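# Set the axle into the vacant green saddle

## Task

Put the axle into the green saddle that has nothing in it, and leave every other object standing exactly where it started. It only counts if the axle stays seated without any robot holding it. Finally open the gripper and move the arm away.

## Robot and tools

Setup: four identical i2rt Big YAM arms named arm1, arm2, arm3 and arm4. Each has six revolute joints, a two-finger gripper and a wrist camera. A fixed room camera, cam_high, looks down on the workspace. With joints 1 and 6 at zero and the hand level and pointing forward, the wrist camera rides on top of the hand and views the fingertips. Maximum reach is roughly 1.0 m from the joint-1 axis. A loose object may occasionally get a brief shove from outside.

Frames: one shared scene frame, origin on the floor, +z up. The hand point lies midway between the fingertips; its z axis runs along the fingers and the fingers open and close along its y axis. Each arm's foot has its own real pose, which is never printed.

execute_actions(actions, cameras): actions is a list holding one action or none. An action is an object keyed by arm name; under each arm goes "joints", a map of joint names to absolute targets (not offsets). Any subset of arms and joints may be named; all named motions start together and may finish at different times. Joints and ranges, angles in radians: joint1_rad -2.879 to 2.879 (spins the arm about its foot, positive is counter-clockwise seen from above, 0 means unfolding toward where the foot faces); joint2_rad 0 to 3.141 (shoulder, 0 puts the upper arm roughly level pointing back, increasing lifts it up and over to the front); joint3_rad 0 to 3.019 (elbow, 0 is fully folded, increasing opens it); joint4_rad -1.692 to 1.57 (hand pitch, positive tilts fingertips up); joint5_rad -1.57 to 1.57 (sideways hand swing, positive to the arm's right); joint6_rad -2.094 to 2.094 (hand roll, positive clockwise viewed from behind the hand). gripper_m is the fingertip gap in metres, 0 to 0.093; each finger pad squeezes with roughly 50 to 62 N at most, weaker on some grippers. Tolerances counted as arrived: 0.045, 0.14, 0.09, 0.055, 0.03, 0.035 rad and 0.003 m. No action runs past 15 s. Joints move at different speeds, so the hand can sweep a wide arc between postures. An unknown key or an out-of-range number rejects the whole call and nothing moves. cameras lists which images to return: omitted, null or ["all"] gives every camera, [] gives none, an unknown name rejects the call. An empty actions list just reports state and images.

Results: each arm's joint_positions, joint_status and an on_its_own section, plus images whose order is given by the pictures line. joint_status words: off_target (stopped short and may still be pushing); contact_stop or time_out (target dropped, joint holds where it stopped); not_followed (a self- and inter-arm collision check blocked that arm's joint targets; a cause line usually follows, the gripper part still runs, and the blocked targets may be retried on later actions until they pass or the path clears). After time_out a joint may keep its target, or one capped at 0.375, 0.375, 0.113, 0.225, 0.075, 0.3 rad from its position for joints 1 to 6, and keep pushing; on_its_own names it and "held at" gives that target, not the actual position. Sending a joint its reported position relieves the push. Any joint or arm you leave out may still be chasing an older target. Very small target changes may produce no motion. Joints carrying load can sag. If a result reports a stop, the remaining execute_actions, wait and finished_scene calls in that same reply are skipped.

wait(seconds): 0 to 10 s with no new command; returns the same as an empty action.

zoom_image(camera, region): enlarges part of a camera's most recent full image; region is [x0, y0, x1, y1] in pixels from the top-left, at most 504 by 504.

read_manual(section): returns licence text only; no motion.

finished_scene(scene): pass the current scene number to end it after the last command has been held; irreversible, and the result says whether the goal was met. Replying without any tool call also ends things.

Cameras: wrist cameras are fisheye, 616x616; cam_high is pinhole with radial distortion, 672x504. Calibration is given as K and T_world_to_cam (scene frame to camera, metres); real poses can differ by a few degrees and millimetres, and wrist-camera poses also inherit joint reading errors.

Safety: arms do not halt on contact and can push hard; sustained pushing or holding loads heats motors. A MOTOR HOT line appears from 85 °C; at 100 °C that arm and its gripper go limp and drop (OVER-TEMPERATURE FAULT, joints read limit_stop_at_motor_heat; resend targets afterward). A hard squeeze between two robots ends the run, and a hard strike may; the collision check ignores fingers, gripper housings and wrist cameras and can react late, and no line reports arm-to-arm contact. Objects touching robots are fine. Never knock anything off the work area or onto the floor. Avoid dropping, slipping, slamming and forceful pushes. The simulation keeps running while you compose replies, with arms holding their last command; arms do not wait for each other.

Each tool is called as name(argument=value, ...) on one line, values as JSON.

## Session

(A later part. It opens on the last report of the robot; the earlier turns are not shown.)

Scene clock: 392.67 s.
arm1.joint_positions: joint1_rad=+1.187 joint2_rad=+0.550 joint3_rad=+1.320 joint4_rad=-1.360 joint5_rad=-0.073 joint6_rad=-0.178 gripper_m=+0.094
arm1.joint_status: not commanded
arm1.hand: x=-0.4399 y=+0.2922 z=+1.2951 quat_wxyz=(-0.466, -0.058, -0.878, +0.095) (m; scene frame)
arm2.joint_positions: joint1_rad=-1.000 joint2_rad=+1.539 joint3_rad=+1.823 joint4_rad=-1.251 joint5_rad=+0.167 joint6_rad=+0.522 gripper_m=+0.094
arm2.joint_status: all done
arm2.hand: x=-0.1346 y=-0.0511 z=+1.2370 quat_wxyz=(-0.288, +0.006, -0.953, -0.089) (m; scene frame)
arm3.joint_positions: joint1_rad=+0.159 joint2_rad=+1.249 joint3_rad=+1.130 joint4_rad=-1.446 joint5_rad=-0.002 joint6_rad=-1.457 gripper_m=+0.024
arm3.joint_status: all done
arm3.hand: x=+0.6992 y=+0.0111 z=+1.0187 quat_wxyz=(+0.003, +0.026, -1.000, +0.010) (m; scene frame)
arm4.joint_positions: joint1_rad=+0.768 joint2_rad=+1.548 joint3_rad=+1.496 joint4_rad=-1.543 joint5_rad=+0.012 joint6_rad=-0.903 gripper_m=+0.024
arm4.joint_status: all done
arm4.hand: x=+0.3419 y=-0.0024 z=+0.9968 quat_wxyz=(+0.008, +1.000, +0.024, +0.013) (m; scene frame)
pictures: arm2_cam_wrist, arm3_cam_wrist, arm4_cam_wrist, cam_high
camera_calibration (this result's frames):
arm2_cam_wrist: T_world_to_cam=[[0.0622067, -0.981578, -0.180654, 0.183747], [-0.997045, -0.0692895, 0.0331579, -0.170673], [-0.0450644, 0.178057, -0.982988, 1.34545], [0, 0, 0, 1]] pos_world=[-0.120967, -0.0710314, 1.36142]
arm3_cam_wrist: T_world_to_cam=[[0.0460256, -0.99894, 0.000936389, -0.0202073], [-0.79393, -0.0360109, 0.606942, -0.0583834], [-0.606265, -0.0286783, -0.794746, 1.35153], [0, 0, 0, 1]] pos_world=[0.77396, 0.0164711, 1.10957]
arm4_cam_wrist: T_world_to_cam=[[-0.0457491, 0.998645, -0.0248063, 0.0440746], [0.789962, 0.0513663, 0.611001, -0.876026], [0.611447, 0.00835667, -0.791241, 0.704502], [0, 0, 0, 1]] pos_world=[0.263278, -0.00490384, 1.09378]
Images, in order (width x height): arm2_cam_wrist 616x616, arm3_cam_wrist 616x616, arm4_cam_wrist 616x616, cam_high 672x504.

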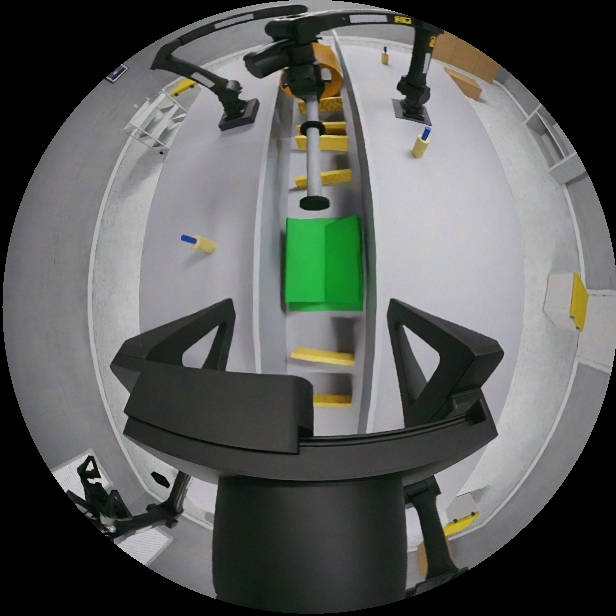

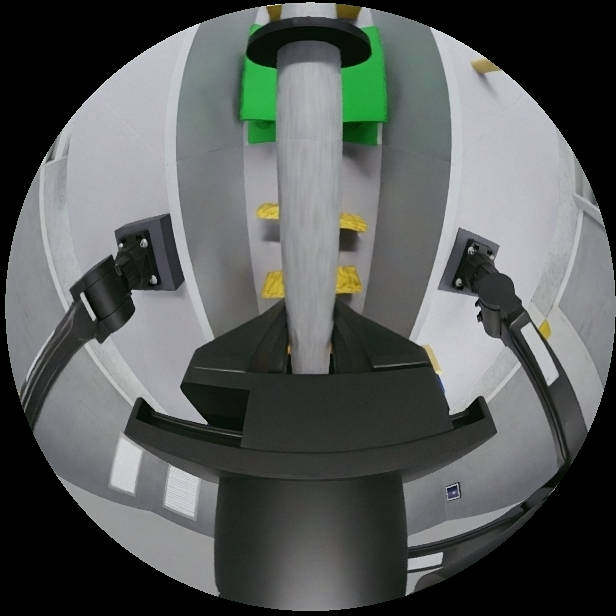

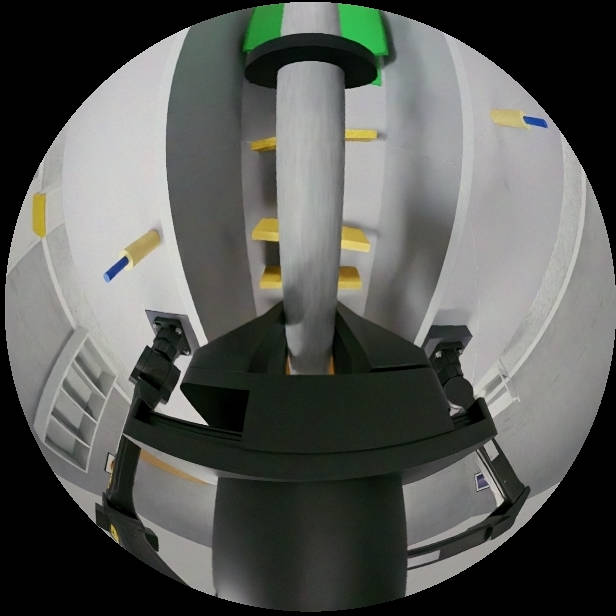

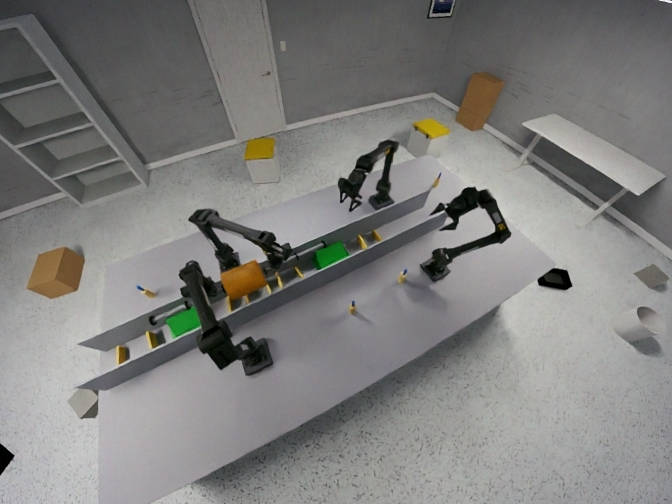

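execute_actions(actions=[{"arm3":{"joints":{"joint1_rad":-0.313,"joint2_rad":1.306,"joint3_rad":1.185,"joint4_rad":-1.375,"joint6_rad":-1.930}},"arm4":{"joints":{"joint1_rad":0.995,"joint2_rad":1.834,"joint3_rad":1.986,"joint4_rad":-1.615,"joint6_rad":-0.661}},"arm2":{"joints":{"joint2_rad":1.933,"joint3_rad":1.835,"joint4_rad":-1.209}}}], cameras=["arm2_cam_wrist","arm3_cam_wrist","arm4_cam_wrist","cam_high"])

Scene clock: 435.67 s.
arm1.joint_positions: joint1_rad=+1.187 joint2_rad=+0.550 joint3_rad=+1.320 joint4_rad=-1.360 joint5_rad=-0.073 joint6_rad=-0.178 gripper_m=+0.094
arm1.joint_status: not commanded
arm1.hand: x=-0.4399 y=+0.2922 z=+1.2951 quat_wxyz=(-0.466, -0.058, -0.878, +0.095) (m; scene frame)
arm2.joint_positions: joint1_rad=-1.000 joint2_rad=+1.925 joint3_rad=+1.823 joint4_rad=-1.218 joint5_rad=+0.167 joint6_rad=+0.522 gripper_m=+0.094
arm2.joint_status: all done
arm2.hand: x=-0.0752 y=-0.0094 z=+1.0059 quat_wxyz=(-0.144, +0.023, -0.989, +0.004) (m; scene frame)
arm3.joint_positions: joint1_rad=-0.311 joint2_rad=+1.326 joint3_rad=+1.130 joint4_rad=-1.366 joint5_rad=+0.004 joint6_rad=-1.915 gripper_m=+0.024
arm3.joint_status: all done
arm3.hand: x=+0.5288 y=-0.0021 z=+0.9945 quat_wxyz=(+0.008, +0.020, -1.000, +0.011) (m; scene frame)
arm4.joint_positions: joint1_rad=+0.997 joint2_rad=+1.879 joint3_rad=+1.900 joint4_rad=-1.614 joint5_rad=+0.010 joint6_rad=-0.658 gripper_m=+0.024
arm4.joint_status: all done
arm4.hand: x=+0.1725 y=-0.0082 z=+0.9842 quat_wxyz=(+0.005, +1.000, +0.016, +0.013) (m; scene frame)
pictures: arm2_cam_wrist, arm3_cam_wrist, arm4_cam_wrist, cam_high
camera_calibration (this result's frames):
arm2_cam_wrist: T_world_to_cam=[[0.0381442, -0.999272, 0.000976349, -0.00543043], [-0.942675, -0.0356596, 0.3318, -0.396936], [-0.331524, -0.0135766, -0.943349, 1.05034], [0, 0, 0, 1]] pos_world=[-0.0257633, -0.00532103, 1.12254]
arm3_cam_wrist: T_world_to_cam=[[0.0336723, -0.999429, 0.00264052, -0.0207188], [-0.788557, -0.0249442, 0.614455, -0.189702], [-0.614039, -0.0227723, -0.788947, 1.22695], [0, 0, 0, 1]] pos_world=[0.6045, 0.00250146, 1.08461]
arm4_cam_wrist: T_world_to_cam=[[-0.0297929, 0.999368, -0.0194045, 0.0337097], [0.79115, 0.0354414, 0.610594, -0.734117], [0.610896, 0.00283948, -0.791706, 0.798632], [0, 0, 0, 1]] pos_world=[0.0939196, -0.00993803, 1.08118]
Images, in order (width x height): arm2_cam_wrist 616x616, arm3_cam_wrist 616x616, arm4_cam_wrist 616x616, cam_high 672x504.

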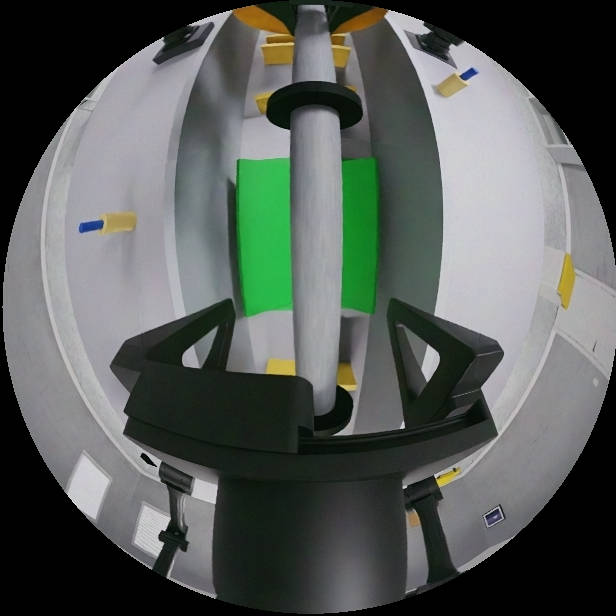

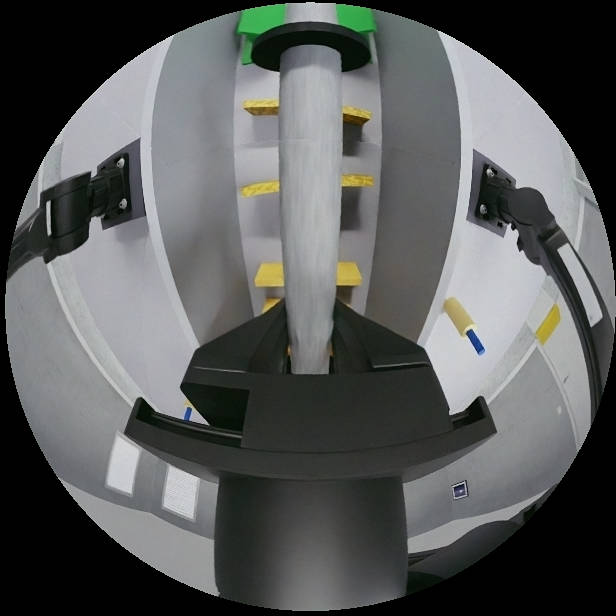

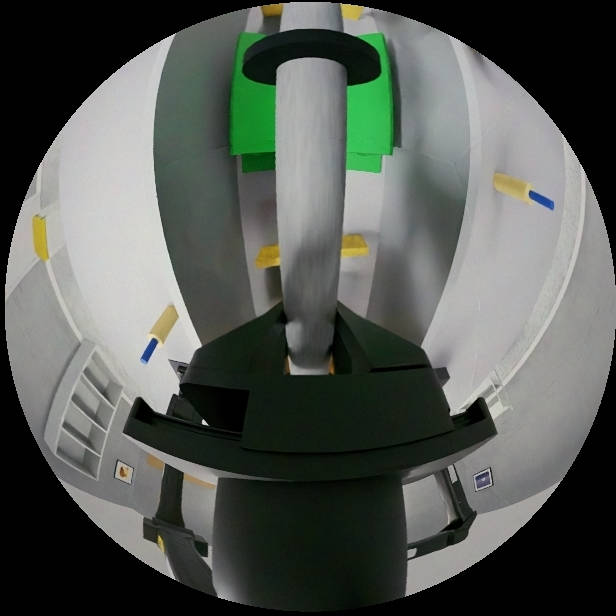

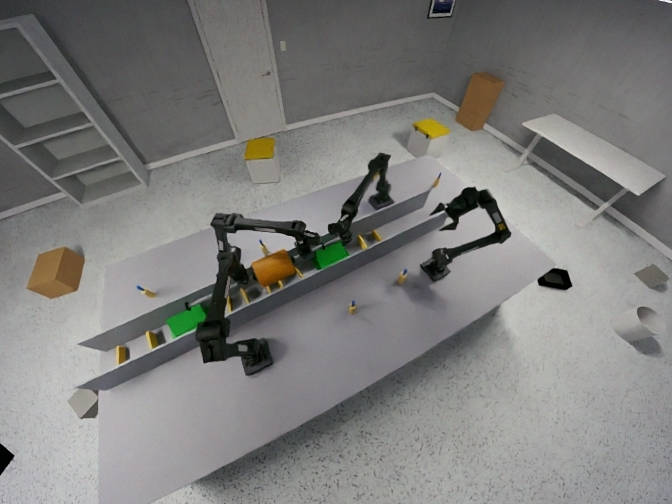

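execute_actions(actions=[{"arm2":{"joints":{"joint1_rad":-1.010,"joint2_rad":1.915,"joint3_rad":1.866,"gripper_m":0.0}}}], cameras=["arm2_cam_wrist"])

Scene clock: 442.70 s.
arm1.joint_positions: joint1_rad=+1.187 joint2_rad=+0.550 joint3_rad=+1.320 joint4_rad=-1.360 joint5_rad=-0.073 joint6_rad=-0.178 gripper_m=+0.094
arm1.joint_status: not commanded
arm1.hand: x=-0.4399 y=+0.2922 z=+1.2951 quat_wxyz=(-0.466, -0.058, -0.878, +0.095) (m; scene frame)
arm2.joint_positions: joint1_rad=-1.001 joint2_rad=+1.923 joint3_rad=+1.823 joint4_rad=-1.218 joint5_rad=+0.170 joint6_rad=+0.521 gripper_m=+0.024
arm2.joint_status: gripper_m off_target (ended at +0.024, target +0.000); the others done
arm2.hand: x=-0.0747 y=-0.0103 z=+1.0068 quat_wxyz=(-0.145, +0.022, -0.989, +0.005) (m; scene frame)
arm3.joint_positions: joint1_rad=-0.311 joint2_rad=+1.326 joint3_rad=+1.130 joint4_rad=-1.367 joint5_rad=+0.002 joint6_rad=-1.915 gripper_m=+0.024
arm3.joint_status: not commanded
arm3.hand: x=+0.5292 y=-0.0020 z=+0.9945 quat_wxyz=(+0.007, +0.020, -1.000, +0.011) (m; scene frame)
arm4.joint_positions: joint1_rad=+0.995 joint2_rad=+1.879 joint3_rad=+1.901 joint4_rad=-1.614 joint5_rad=+0.011 joint6_rad=-0.656 gripper_m=+0.024
arm4.joint_status: not commanded
arm4.hand: x=+0.1731 y=-0.0072 z=+0.9844 quat_wxyz=(+0.005, +1.000, +0.014, +0.013) (m; scene frame)
pictures: arm2_cam_wrist
camera_calibration (this result's frames):
arm2_cam_wrist: T_world_to_cam=[[0.0369088, -0.999313, 0.00333836, -0.0088854], [-0.943642, -0.0337527, 0.329243, -0.394231], [-0.328904, -0.0153022, -0.944239, 1.05234], [0, 0, 0, 1]] pos_world=[-0.0255672, -0.00608263, 1.12349]
Images, in order (width x height): arm2_cam_wrist 616x616.

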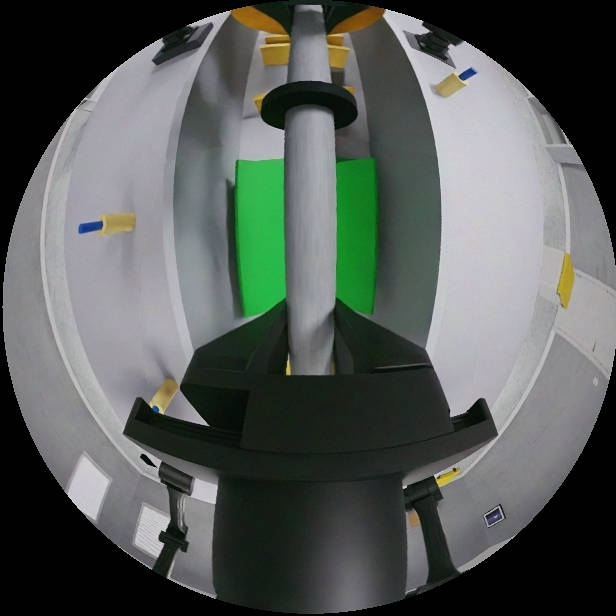

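execute_actions(actions=[{"arm4":{"joints":{"joint2_rad":1.33,"joint3_rad":1.93,"joint6_rad":-1.12,"gripper_m":0.08}},"arm3":{"joints":{"joint2_rad":1.296,"joint3_rad":1.205}},"arm2":{"joints":{"joint2_rad":1.900,"joint3_rad":1.875}}}], cameras=["arm2_cam_wrist","arm3_cam_wrist","cam_high"])

Scene clock: 485.03 s.
arm1.joint_positions: joint1_rad=+1.187 joint2_rad=+0.550 joint3_rad=+1.320 joint4_rad=-1.360 joint5_rad=-0.073 joint6_rad=-0.178 gripper_m=+0.094
arm1.joint_status: not commanded
arm1.hand: x=-0.4399 y=+0.2922 z=+1.2951 quat_wxyz=(-0.466, -0.058, -0.878, +0.095) (m; scene frame)
arm2.joint_positions: joint1_rad=-1.001 joint2_rad=+1.921 joint3_rad=+1.823 joint4_rad=-1.218 joint5_rad=+0.168 joint6_rad=+0.521 gripper_m=+0.024
arm2.joint_status: all done
arm2.hand: x=-0.0748 y=-0.0103 z=+1.0082 quat_wxyz=(-0.146, +0.022, -0.989, +0.004) (m; scene frame)
arm3.joint_positions: joint1_rad=-0.311 joint2_rad=+1.326 joint3_rad=+1.130 joint4_rad=-1.367 joint5_rad=+0.004 joint6_rad=-1.915 gripper_m=+0.024
arm3.joint_status: all done
arm3.hand: x=+0.5289 y=-0.0019 z=+0.9945 quat_wxyz=(+0.008, +0.020, -1.000, +0.010) (m; scene frame)
arm4.joint_positions: joint1_rad=+0.995 joint2_rad=+1.340 joint3_rad=+1.927 joint4_rad=-1.614 joint5_rad=+0.004 joint6_rad=-1.111 gripper_m=+0.080
arm4.joint_status: all done
arm4.hand: x=+0.2782 y=-0.0838 z=+1.2678 quat_wxyz=(-0.203, +0.936, +0.229, -0.172) (m; scene frame)
pictures: arm2_cam_wrist, arm3_cam_wrist, cam_high
camera_calibration (this result's frames):
arm2_cam_wrist: T_world_to_cam=[[0.0369697, -0.999316, 0.000566023, -0.00609974], [-0.943929, -0.0347347, 0.328315, -0.393915], [-0.328071, -0.012672, -0.944568, 1.05404], [0, 0, 0, 1]] pos_world=[-0.0258034, -0.00642134, 1.12494]
arm3_cam_wrist: T_world_to_cam=[[0.0336688, -0.999431, 0.00192088, -0.0198244], [-0.788698, -0.025389, 0.614257, -0.189379], [-0.613858, -0.0221962, -0.789104, 1.22704], [0, 0, 0, 1]] pos_world=[0.604536, 0.00261453, 1.08463]
Images, in order (width x height): arm2_cam_wrist 616x616, arm3_cam_wrist 616x616, cam_high 672x504.

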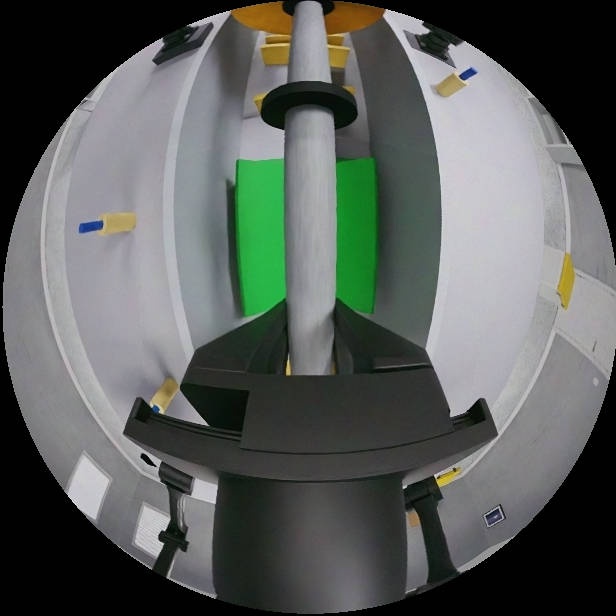

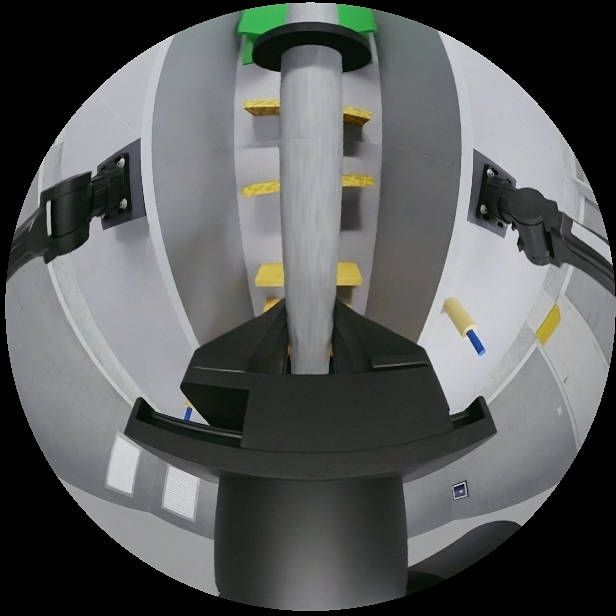

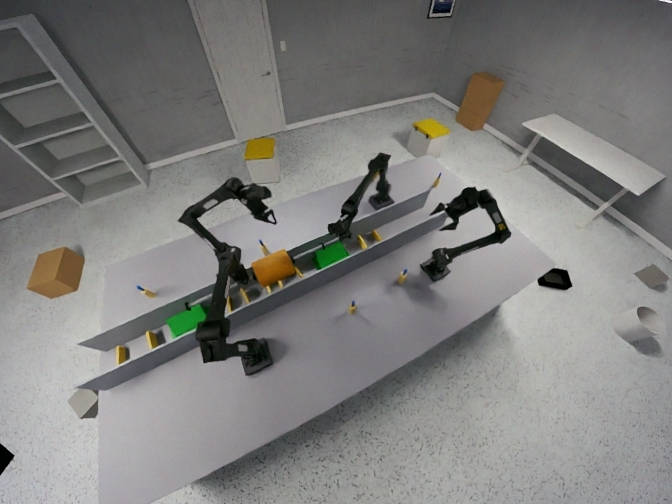

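execute_actions(actions=[{"arm4":{"joints":{"joint1_rad":-0.05,"joint2_rad":0.76,"joint3_rad":1.82,"joint5_rad":-0.19,"joint6_rad":-2.04}}}], cameras=["arm4_cam_wrist","cam_high"])

Scene clock: 496.20 s.
arm1.joint_positions: joint1_rad=+1.187 joint2_rad=+0.550 joint3_rad=+1.320 joint4_rad=-1.360 joint5_rad=-0.073 joint6_rad=-0.178 gripper_m=+0.094
arm1.joint_status: not commanded
arm1.hand: x=-0.4399 y=+0.2922 z=+1.2951 quat_wxyz=(-0.466, -0.058, -0.878, +0.095) (m; scene frame)
arm2.joint_positions: joint1_rad=-1.001 joint2_rad=+1.921 joint3_rad=+1.823 joint4_rad=-1.218 joint5_rad=+0.168 joint6_rad=+0.521 gripper_m=+0.024
arm2.joint_status: not commanded
arm2.hand: x=-0.0748 y=-0.0103 z=+1.0082 quat_wxyz=(-0.146, +0.022, -0.989, +0.004) (m; scene frame)
arm3.joint_positions: joint1_rad=-0.311 joint2_rad=+1.326 joint3_rad=+1.130 joint4_rad=-1.367 joint5_rad=+0.004 joint6_rad=-1.915 gripper_m=+0.024
arm3.joint_status: not commanded
arm3.hand: x=+0.5289 y=-0.0019 z=+0.9945 quat_wxyz=(+0.008, +0.020, -1.000, +0.010) (m; scene frame)
arm4.joint_positions: joint1_rad=-0.044 joint2_rad=+0.770 joint3_rad=+1.818 joint4_rad=-1.614 joint5_rad=-0.187 joint6_rad=-2.030 gripper_m=+0.080
arm4.joint_status: all done
arm4.hand: x=+0.6259 y=-0.1510 z=+1.3965 quat_wxyz=(-0.481, +0.851, +0.203, +0.053) (m; scene frame)
pictures: arm4_cam_wrist, cam_high
camera_calibration (this result's frames):
arm4_cam_wrist: T_world_to_cam=[[-0.395389, 0.4628, 0.7934, -0.789344], [0.796692, -0.257076, 0.546986, -1.29838], [0.457109, 0.848368, -0.267064, 0.339822], [0, 0, 0, 1]] pos_world=[0.566972, -0.256767, 1.42721]
Images, in order (width x height): arm4_cam_wrist 616x616, cam_high 672x504.

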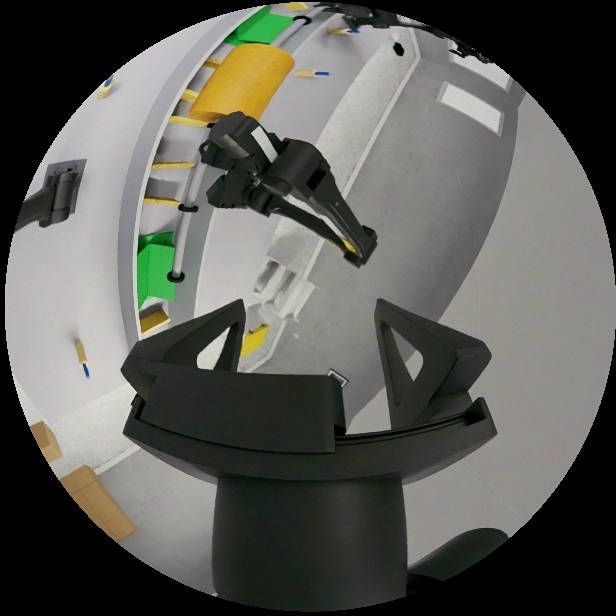

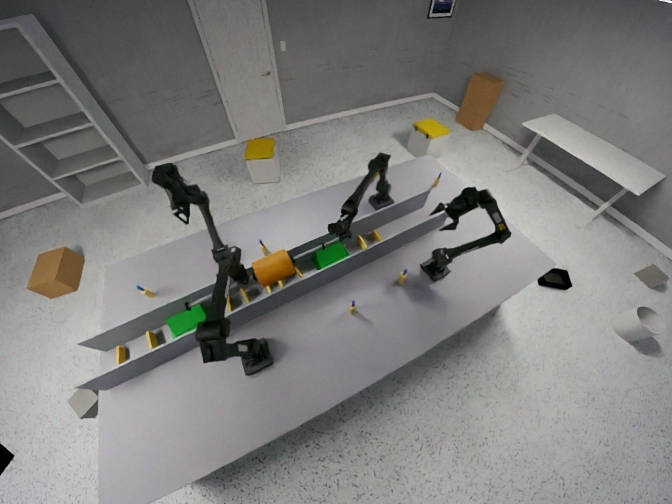

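execute_actions(actions=[{"arm4":{"joints":{"joint1_rad":-0.378,"joint2_rad":1.376,"joint3_rad":1.272,"joint4_rad":-1.537}}}], cameras=["arm4_cam_wrist","arm3_cam_wrist","cam_high"])

Scene clock: 501.77 s.
arm1.joint_positions: joint1_rad=+1.187 joint2_rad=+0.550 joint3_rad=+1.320 joint4_rad=-1.360 joint5_rad=-0.073 joint6_rad=-0.178 gripper_m=+0.094
arm1.joint_status: not commanded
arm1.hand: x=-0.4399 y=+0.2922 z=+1.2951 quat_wxyz=(-0.466, -0.058, -0.878, +0.095) (m; scene frame)
arm2.joint_positions: joint1_rad=-1.001 joint2_rad=+1.921 joint3_rad=+1.823 joint4_rad=-1.218 joint5_rad=+0.168 joint6_rad=+0.521 gripper_m=+0.024
arm2.joint_status: not commanded
arm2.hand: x=-0.0748 y=-0.0103 z=+1.0082 quat_wxyz=(-0.146, +0.022, -0.989, +0.004) (m; scene frame)
arm3.joint_positions: joint1_rad=-0.311 joint2_rad=+1.326 joint3_rad=+1.130 joint4_rad=-1.367 joint5_rad=+0.004 joint6_rad=-1.915 gripper_m=+0.024
arm3.joint_status: not commanded
arm3.hand: x=+0.5289 y=-0.0019 z=+0.9945 quat_wxyz=(+0.008, +0.020, -1.000, +0.010) (m; scene frame)
arm4.joint_positions: joint1_rad=-0.378 joint2_rad=+1.374 joint3_rad=+1.242 joint4_rad=-1.534 joint5_rad=-0.190 joint6_rad=-2.031 gripper_m=+0.080
arm4.joint_status: all done
arm4.hand: x=+0.7647 y=+0.0007 z=+0.9757 quat_wxyz=(+0.005, +0.994, +0.010, -0.105) (m; scene frame)
pictures: arm3_cam_wrist, arm4_cam_wrist, cam_high
camera_calibration (this result's frames):
arm3_cam_wrist: T_world_to_cam=[[0.0336688, -0.999431, 0.00192088, -0.0198244], [-0.788698, -0.025389, 0.614257, -0.189379], [-0.613858, -0.0221962, -0.789104, 1.22704], [0, 0, 0, 1]] pos_world=[0.604536, 0.00261453, 1.08463]
arm4_cam_wrist: T_world_to_cam=[[-0.0216864, 0.999643, -0.0156036, 0.0323811], [0.912231, 0.0261717, 0.408839, -1.09355], [0.409101, -0.00536783, -0.912473, 0.702316], [0, 0, 0, 1]] pos_world=[0.710955, 0.0000204181, 1.08844]
Images, in order (width x height): arm3_cam_wrist 616x616, arm4_cam_wrist 616x616, cam_high 672x504.

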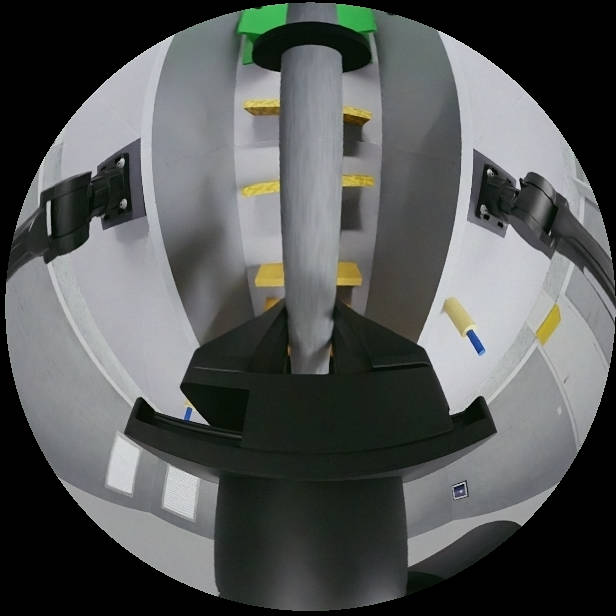

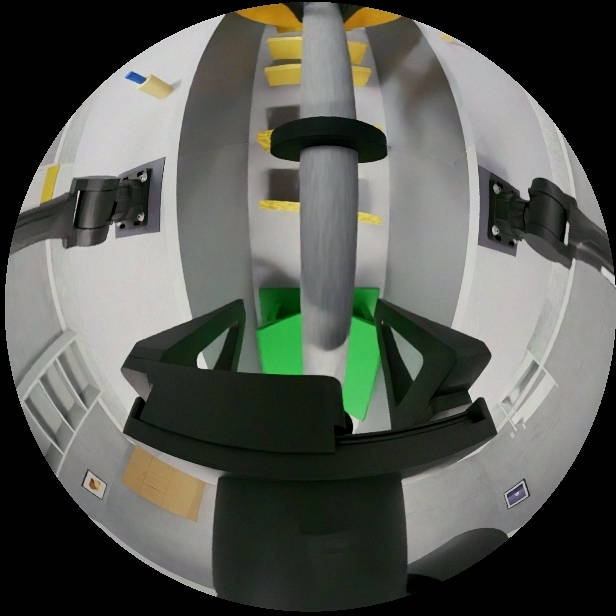

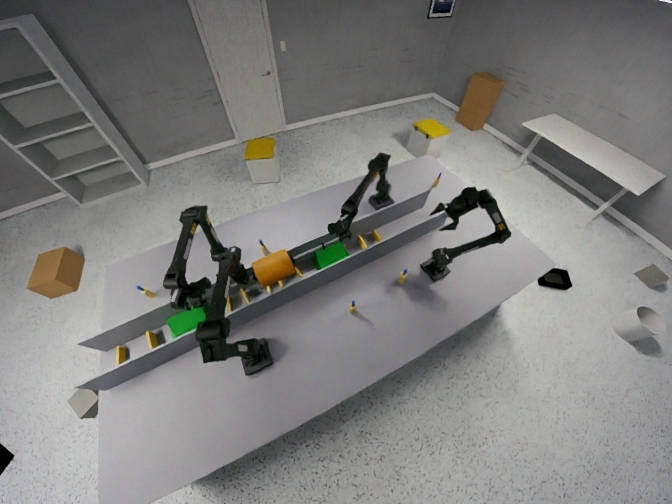

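execute_actions(actions=[{"arm4":{"joints":{"joint3_rad":1.283,"joint4_rad":-1.498,"gripper_m":0.0}}}], cameras=["arm4_cam_wrist"])

Scene clock: 507.80 s.
arm1.joint_positions: joint1_rad=+1.187 joint2_rad=+0.550 joint3_rad=+1.320 joint4_rad=-1.360 joint5_rad=-0.073 joint6_rad=-0.178 gripper_m=+0.094
arm1.joint_status: not commanded
arm1.hand: x=-0.4399 y=+0.2922 z=+1.2951 quat_wxyz=(-0.466, -0.058, -0.878, +0.095) (m; scene frame)
arm2.joint_positions: joint1_rad=-1.001 joint2_rad=+1.921 joint3_rad=+1.823 joint4_rad=-1.218 joint5_rad=+0.168 joint6_rad=+0.521 gripper_m=+0.024
arm2.joint_status: not commanded
arm2.hand: x=-0.0748 y=-0.0102 z=+1.0082 quat_wxyz=(-0.146, +0.022, -0.989, +0.003) (m; scene frame)
arm3.joint_positions: joint1_rad=-0.311 joint2_rad=+1.326 joint3_rad=+1.130 joint4_rad=-1.365 joint5_rad=+0.003 joint6_rad=-1.915 gripper_m=+0.024
arm3.joint_status: not commanded
arm3.hand: x=+0.5288 y=-0.0027 z=+0.9948 quat_wxyz=(+0.008, +0.020, -1.000, +0.012) (m; scene frame)
arm4.joint_positions: joint1_rad=-0.377 joint2_rad=+1.374 joint3_rad=+1.242 joint4_rad=-1.504 joint5_rad=-0.194 joint6_rad=-2.032 gripper_m=+0.023
arm4.joint_status: gripper_m off_target (ended at +0.023, target +0.000); the others done
arm4.hand: x=+0.7668 y=+0.0078 z=+0.9755 quat_wxyz=(-0.010, +0.995, +0.012, -0.101) (m; scene frame)
pictures: arm4_cam_wrist
camera_calibration (this result's frames):
arm4_cam_wrist: T_world_to_cam=[[-0.0225501, 0.999654, 0.0135766, -0.00246898], [0.908741, 0.0148346, 0.417097, -1.10086], [0.416751, 0.0217432, -0.908761, 0.69163], [0, 0, 0, 1]] pos_world=[0.7121, 0.00376062, 1.08772]
Images, in order (width x height): arm4_cam_wrist 616x616.

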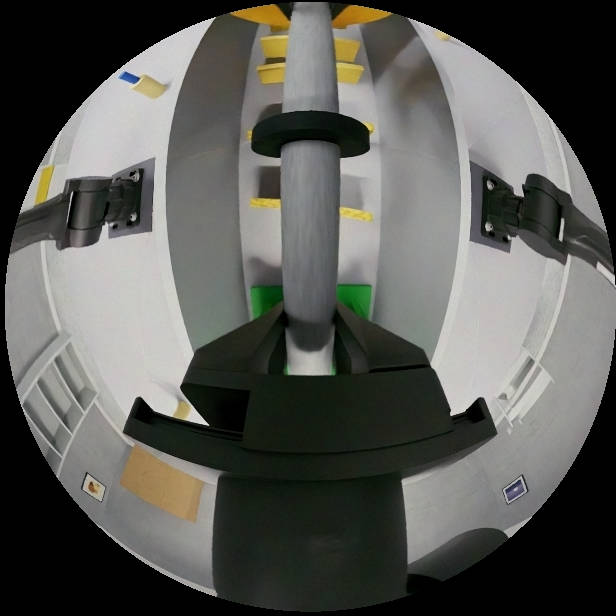

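execute_actions(actions=[{"arm3":{"joints":{"joint2_rad":0.86,"joint3_rad":1.15,"gripper_m":0.08}},"arm2":{"joints":{"joint2_rad":1.886,"joint3_rad":1.888}},"arm4":{"joints":{"joint2_rad":1.352,"joint3_rad":1.303}}}], cameras=["arm2_cam_wrist","arm4_cam_wrist","cam_high"])

Scene clock: 529.10 s.
arm1.joint_positions: joint1_rad=+1.187 joint2_rad=+0.550 joint3_rad=+1.320 joint4_rad=-1.360 joint5_rad=-0.073 joint6_rad=-0.178 gripper_m=+0.094
arm1.joint_status: not commanded
arm1.hand: x=-0.4399 y=+0.2922 z=+1.2951 quat_wxyz=(-0.466, -0.058, -0.878, +0.095) (m; scene frame)
arm2.joint_positions: joint1_rad=-1.001 joint2_rad=+1.921 joint3_rad=+1.823 joint4_rad=-1.218 joint5_rad=+0.167 joint6_rad=+0.521 gripper_m=+0.024
arm2.joint_status: all done
arm2.hand: x=-0.0748 y=-0.0101 z=+1.0082 quat_wxyz=(-0.145, +0.022, -0.989, +0.003) (m; scene frame)
arm3.joint_positions: joint1_rad=-0.311 joint2_rad=+0.850 joint3_rad=+1.130 joint4_rad=-1.365 joint5_rad=+0.003 joint6_rad=-1.919 gripper_m=+0.080
arm3.joint_status: all done
arm3.hand: x=+0.5507 y=+0.0647 z=+1.1470 quat_wxyz=(+0.083, +0.021, -0.968, +0.234) (m; scene frame)
arm4.joint_positions: joint1_rad=-0.377 joint2_rad=+1.375 joint3_rad=+1.242 joint4_rad=-1.504 joint5_rad=-0.194 joint6_rad=-2.032 gripper_m=+0.023
arm4.joint_status: all done
arm4.hand: x=+0.7670 y=+0.0079 z=+0.9750 quat_wxyz=(-0.009, +0.995, +0.012, -0.101) (m; scene frame)
pictures: arm2_cam_wrist, arm4_cam_wrist, cam_high
camera_calibration (this result's frames):
arm2_cam_wrist: T_world_to_cam=[[0.0372449, -0.999306, -0.000580712, -0.00470629], [-0.943822, -0.0353679, 0.328555, -0.39417], [-0.328348, -0.0116889, -0.944485, 1.05393], [0, 0, 0, 1]] pos_world=[-0.0257958, -0.0063247, 1.12492]
arm4_cam_wrist: T_world_to_cam=[[-0.0225669, 0.999673, 0.0120378, -0.00104298], [0.908861, 0.0154978, 0.416811, -1.10055], [0.416488, 0.0203468, -0.908914, 0.691436], [0, 0, 0, 1]] pos_world=[0.71225, 0.00403027, 1.08719]
Images, in order (width x height): arm2_cam_wrist 616x616, arm4_cam_wrist 616x616, cam_high 672x504.

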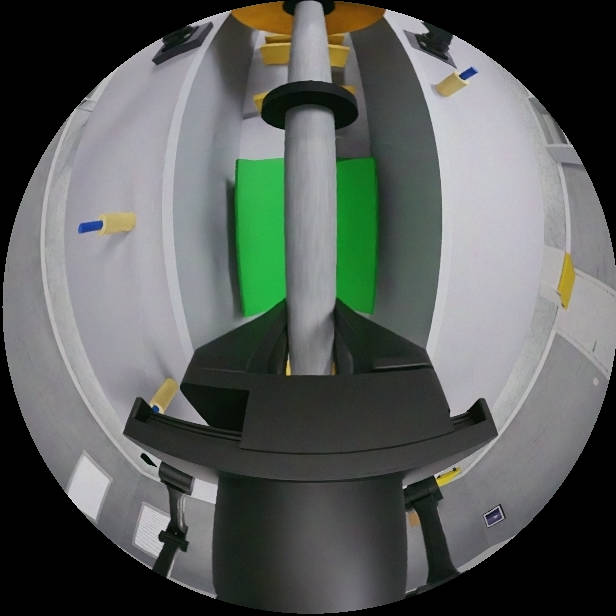

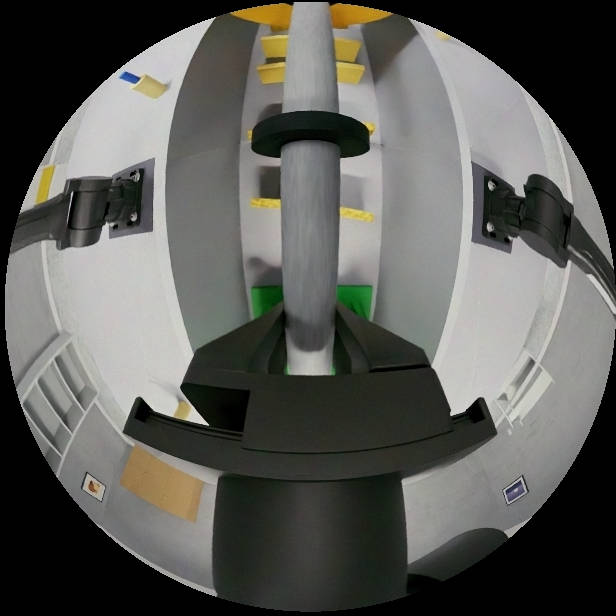

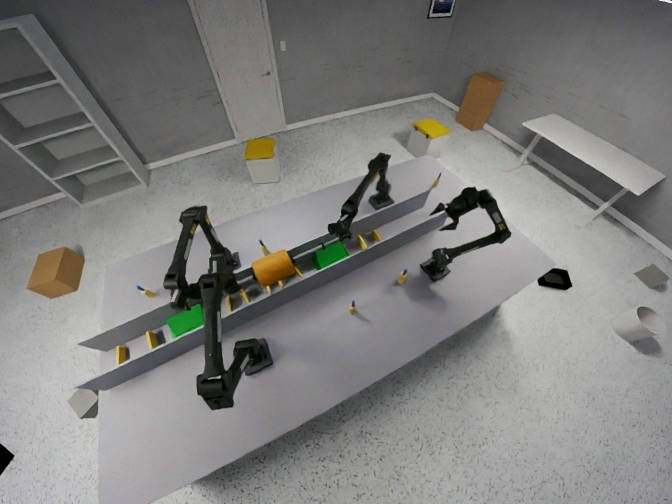

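zoom_image(camera="arm2_cam_wrist", region=[210, 70, 410, 330])

Region (210, 70, 410, 330) of arm2_cam_wrist's 616x616 image, scaled by 1.938, with more detail than that image has; it fills the left 388 columns of this view, and the rest is white.

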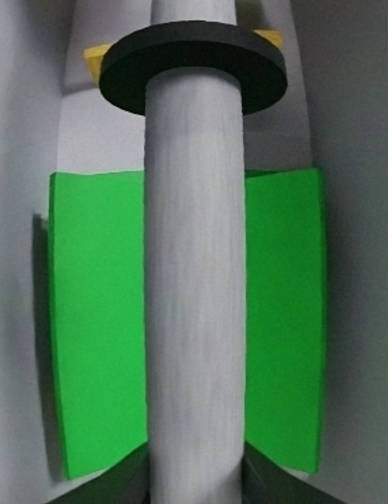

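execute_actions(actions=[{"arm2":{"joints":{"joint1_rad":-0.785,"joint2_rad":1.492,"joint3_rad":1.311,"joint4_rad":-1.118,"joint5_rad":0.226,"joint6_rad":0.743}},"arm4":{"joints":{"joint1_rad":0.141,"joint2_rad":1.229,"joint3_rad":1.150,"joint4_rad":-1.402,"joint5_rad":-0.207,"joint6_rad":-1.496}},"arm3":{"joints":{"joint2_rad":0.36}}}], cameras=["arm2_cam_wrist","arm4_cam_wrist","cam_high"])

Scene clock: 589.17 s.
arm1.joint_positions: joint1_rad=+1.187 joint2_rad=+0.550 joint3_rad=+1.320 joint4_rad=-1.360 joint5_rad=-0.073 joint6_rad=-0.178 gripper_m=+0.094
arm1.joint_status: not commanded
arm1.hand: x=-0.4399 y=+0.2922 z=+1.2951 quat_wxyz=(-0.466, -0.058, -0.878, +0.095) (m; scene frame)
arm2.joint_positions: joint1_rad=-0.782 joint2_rad=+1.510 joint3_rad=+1.300 joint4_rad=-1.131 joint5_rad=+0.227 joint6_rad=+0.729 gripper_m=+0.024
arm2.joint_status: all done
arm2.hand: x=-0.2670 y=-0.0198 z=+1.0187 quat_wxyz=(-0.155, +0.025, -0.988, +0.001) (m; scene frame)
arm3.joint_positions: joint1_rad=-0.311 joint2_rad=+0.348 joint3_rad=+1.130 joint4_rad=-1.365 joint5_rad=+0.003 joint6_rad=-1.919 gripper_m=+0.080
arm3.joint_status: all done
arm3.hand: x=+0.5935 y=+0.1993 z=+1.2540 quat_wxyz=(+0.157, +0.019, -0.876, +0.455) (m; scene frame)
arm4.joint_positions: joint1_rad=+0.141 joint2_rad=+1.265 joint3_rad=+1.121 joint4_rad=-1.396 joint5_rad=-0.209 joint6_rad=-1.509 gripper_m=+0.023
arm4.joint_status: all done
arm4.hand: x=+0.5728 y=+0.0048 z=+0.9676 quat_wxyz=(-0.005, +0.994, +0.015, -0.104) (m; scene frame)
pictures: arm2_cam_wrist, arm4_cam_wrist, cam_high
camera_calibration (this result's frames):
arm2_cam_wrist: T_world_to_cam=[[0.0442129, -0.999017, -0.0030519, -0.0028447], [-0.9494, -0.0429675, 0.311117, -0.563163], [-0.310942, -0.0108579, -0.950367, 1.01135], [0, 0, 0, 1]] pos_world=[-0.22007, -0.0160584, 1.13635]
arm4_cam_wrist: T_world_to_cam=[[-0.028499, 0.999585, 0.00430651, 0.00863451], [0.911758, 0.0242286, 0.410013, -0.916082], [0.409738, 0.0156115, -0.91207, 0.772582], [0, 0, 0, 1]] pos_world=[0.518934, 0.00150328, 1.08022]
Images, in order (width x height): arm2_cam_wrist 616x616, arm4_cam_wrist 616x616, cam_high 672x504.

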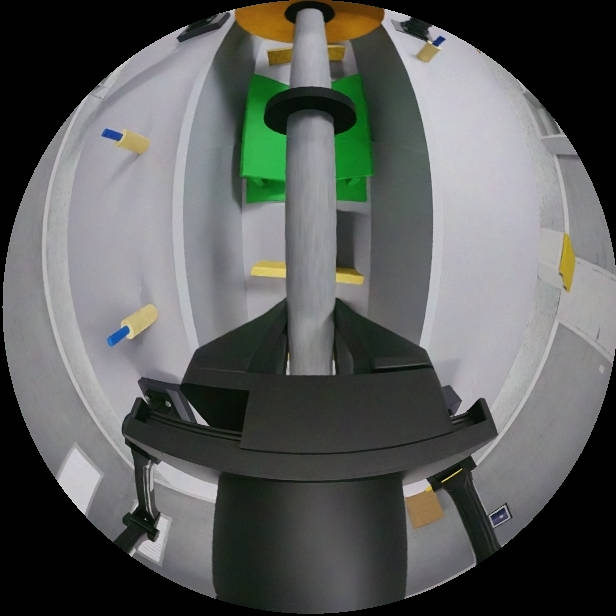

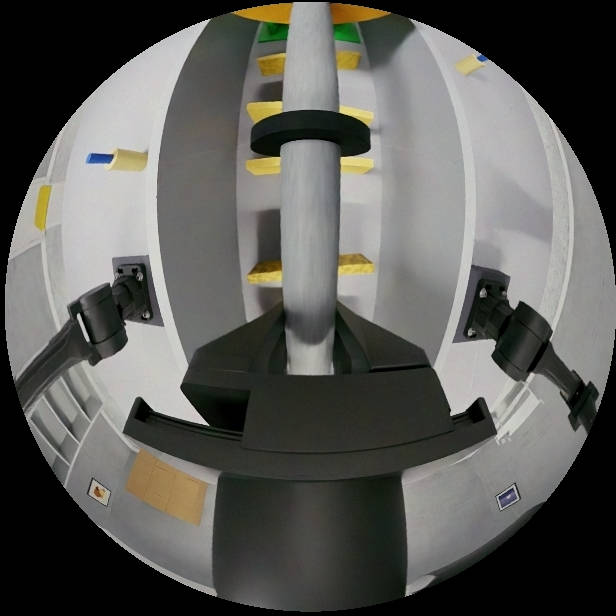

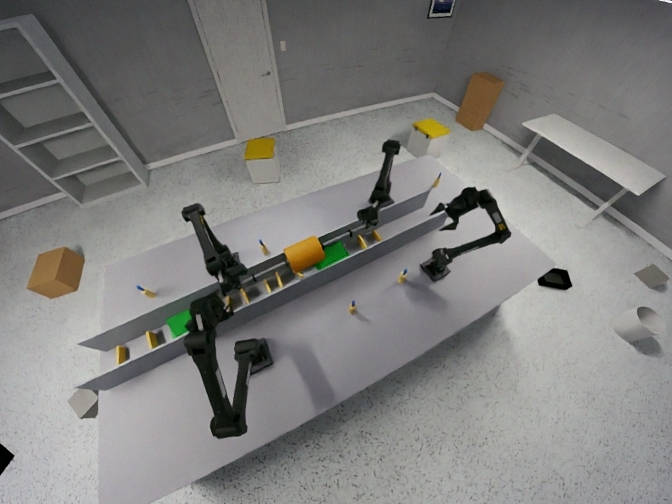

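execute_actions(actions=[{"arm2":{"joints":{"joint1_rad":-0.365,"joint2_rad":1.313,"joint3_rad":0.850,"joint4_rad":-0.940,"joint5_rad":0.333,"joint6_rad":1.164}},"arm4":{"joints":{"joint1_rad":0.647,"joint2_rad":1.410,"joint3_rad":1.176,"joint4_rad":-1.141,"joint5_rad":-0.139,"joint6_rad":-0.989}}}], cameras=["arm2_cam_wrist","arm4_cam_wrist","cam_high"])

Scene clock: 627.27 s.
arm1.joint_positions: joint1_rad=+1.187 joint2_rad=+0.550 joint3_rad=+1.320 joint4_rad=-1.360 joint5_rad=-0.073 joint6_rad=-0.178 gripper_m=+0.094
arm1.joint_status: not commanded
arm1.hand: x=-0.4399 y=+0.2922 z=+1.2951 quat_wxyz=(-0.466, -0.058, -0.878, +0.095) (m; scene frame)
arm2.joint_positions: joint1_rad=-0.369 joint2_rad=+1.341 joint3_rad=+0.832 joint4_rad=-0.956 joint5_rad=+0.332 joint6_rad=+1.143 gripper_m=+0.024
arm2.joint_status: all done
arm2.hand: x=-0.4622 y=-0.0313 z=+0.9164 quat_wxyz=(-0.167, +0.029, -0.986, +0.013) (m; scene frame)
arm3.joint_positions: joint1_rad=-0.311 joint2_rad=+0.348 joint3_rad=+1.130 joint4_rad=-1.365 joint5_rad=+0.003 joint6_rad=-1.919 gripper_m=+0.080
arm3.joint_status: not commanded
arm3.hand: x=+0.5935 y=+0.1993 z=+1.2540 quat_wxyz=(+0.157, +0.019, -0.876, +0.455) (m; scene frame)
arm4.joint_positions: joint1_rad=+0.650 joint2_rad=+1.454 joint3_rad=+1.121 joint4_rad=-1.140 joint5_rad=-0.131 joint6_rad=-0.998 gripper_m=+0.023
arm4.joint_status: all done
arm4.hand: x=+0.3793 y=-0.0061 z=+0.8982 quat_wxyz=(-0.002, +0.997, +0.015, -0.081) (m; scene frame)
pictures: arm2_cam_wrist, arm4_cam_wrist, cam_high
camera_calibration (this result's frames):
arm2_cam_wrist: T_world_to_cam=[[0.0483245, -0.998565, 0.0230681, -0.0279992], [-0.956708, -0.0396379, 0.288337, -0.699616], [-0.287009, -0.0360032, -0.957251, 0.869882], [0, 0, 0, 1]] pos_world=[-0.418311, -0.0243718, 1.03507]
arm4_cam_wrist: T_world_to_cam=[[-0.0299776, 0.999547, -0.00258264, 0.0209985], [0.891203, 0.0278981, 0.452746, -0.741561], [0.452613, 0.0112706, -0.891636, 0.754112], [0, 0, 0, 1]] pos_world=[0.320189, -0.00880015, 1.00819]
Images, in order (width x height): arm2_cam_wrist 616x616, arm4_cam_wrist 616x616, cam_high 672x504.

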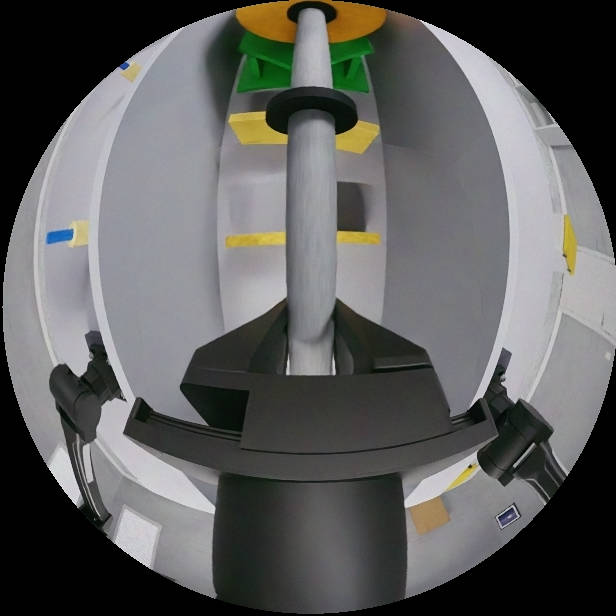

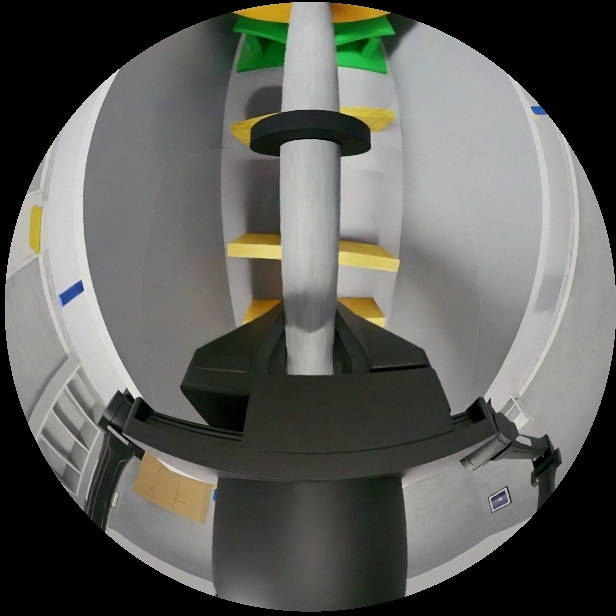

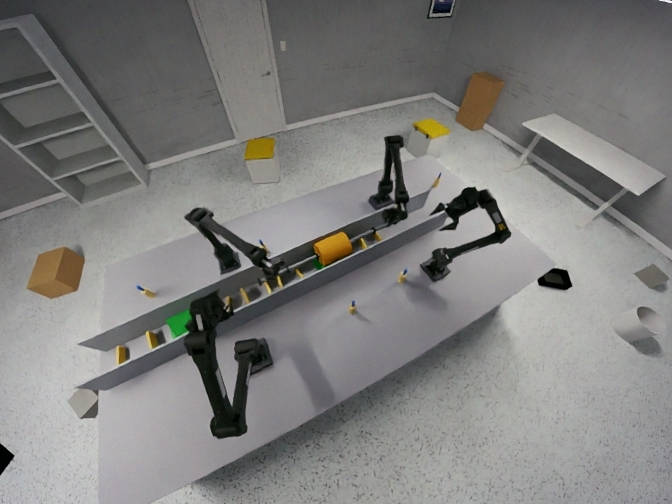

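zoom_image(camera="arm2_cam_wrist", region=[222, 0, 402, 110])

zoom_image(camera="arm4_cam_wrist", region=[222, 0, 402, 110])

Region (222, 0, 402, 110) of arm2_cam_wrist's 616x616 image, scaled by 2.800, with more detail than that image has.

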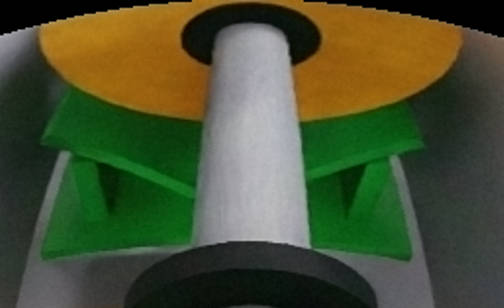

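Region (222, 0, 402, 110) of arm4_cam_wrist's 616x616 image, scaled by 2.800, with more detail than that image has.

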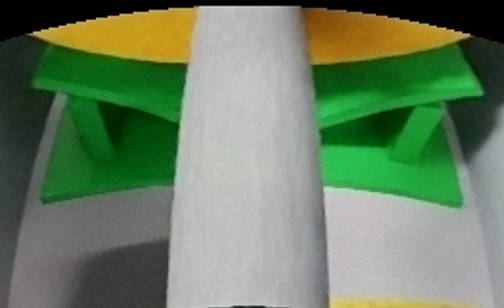

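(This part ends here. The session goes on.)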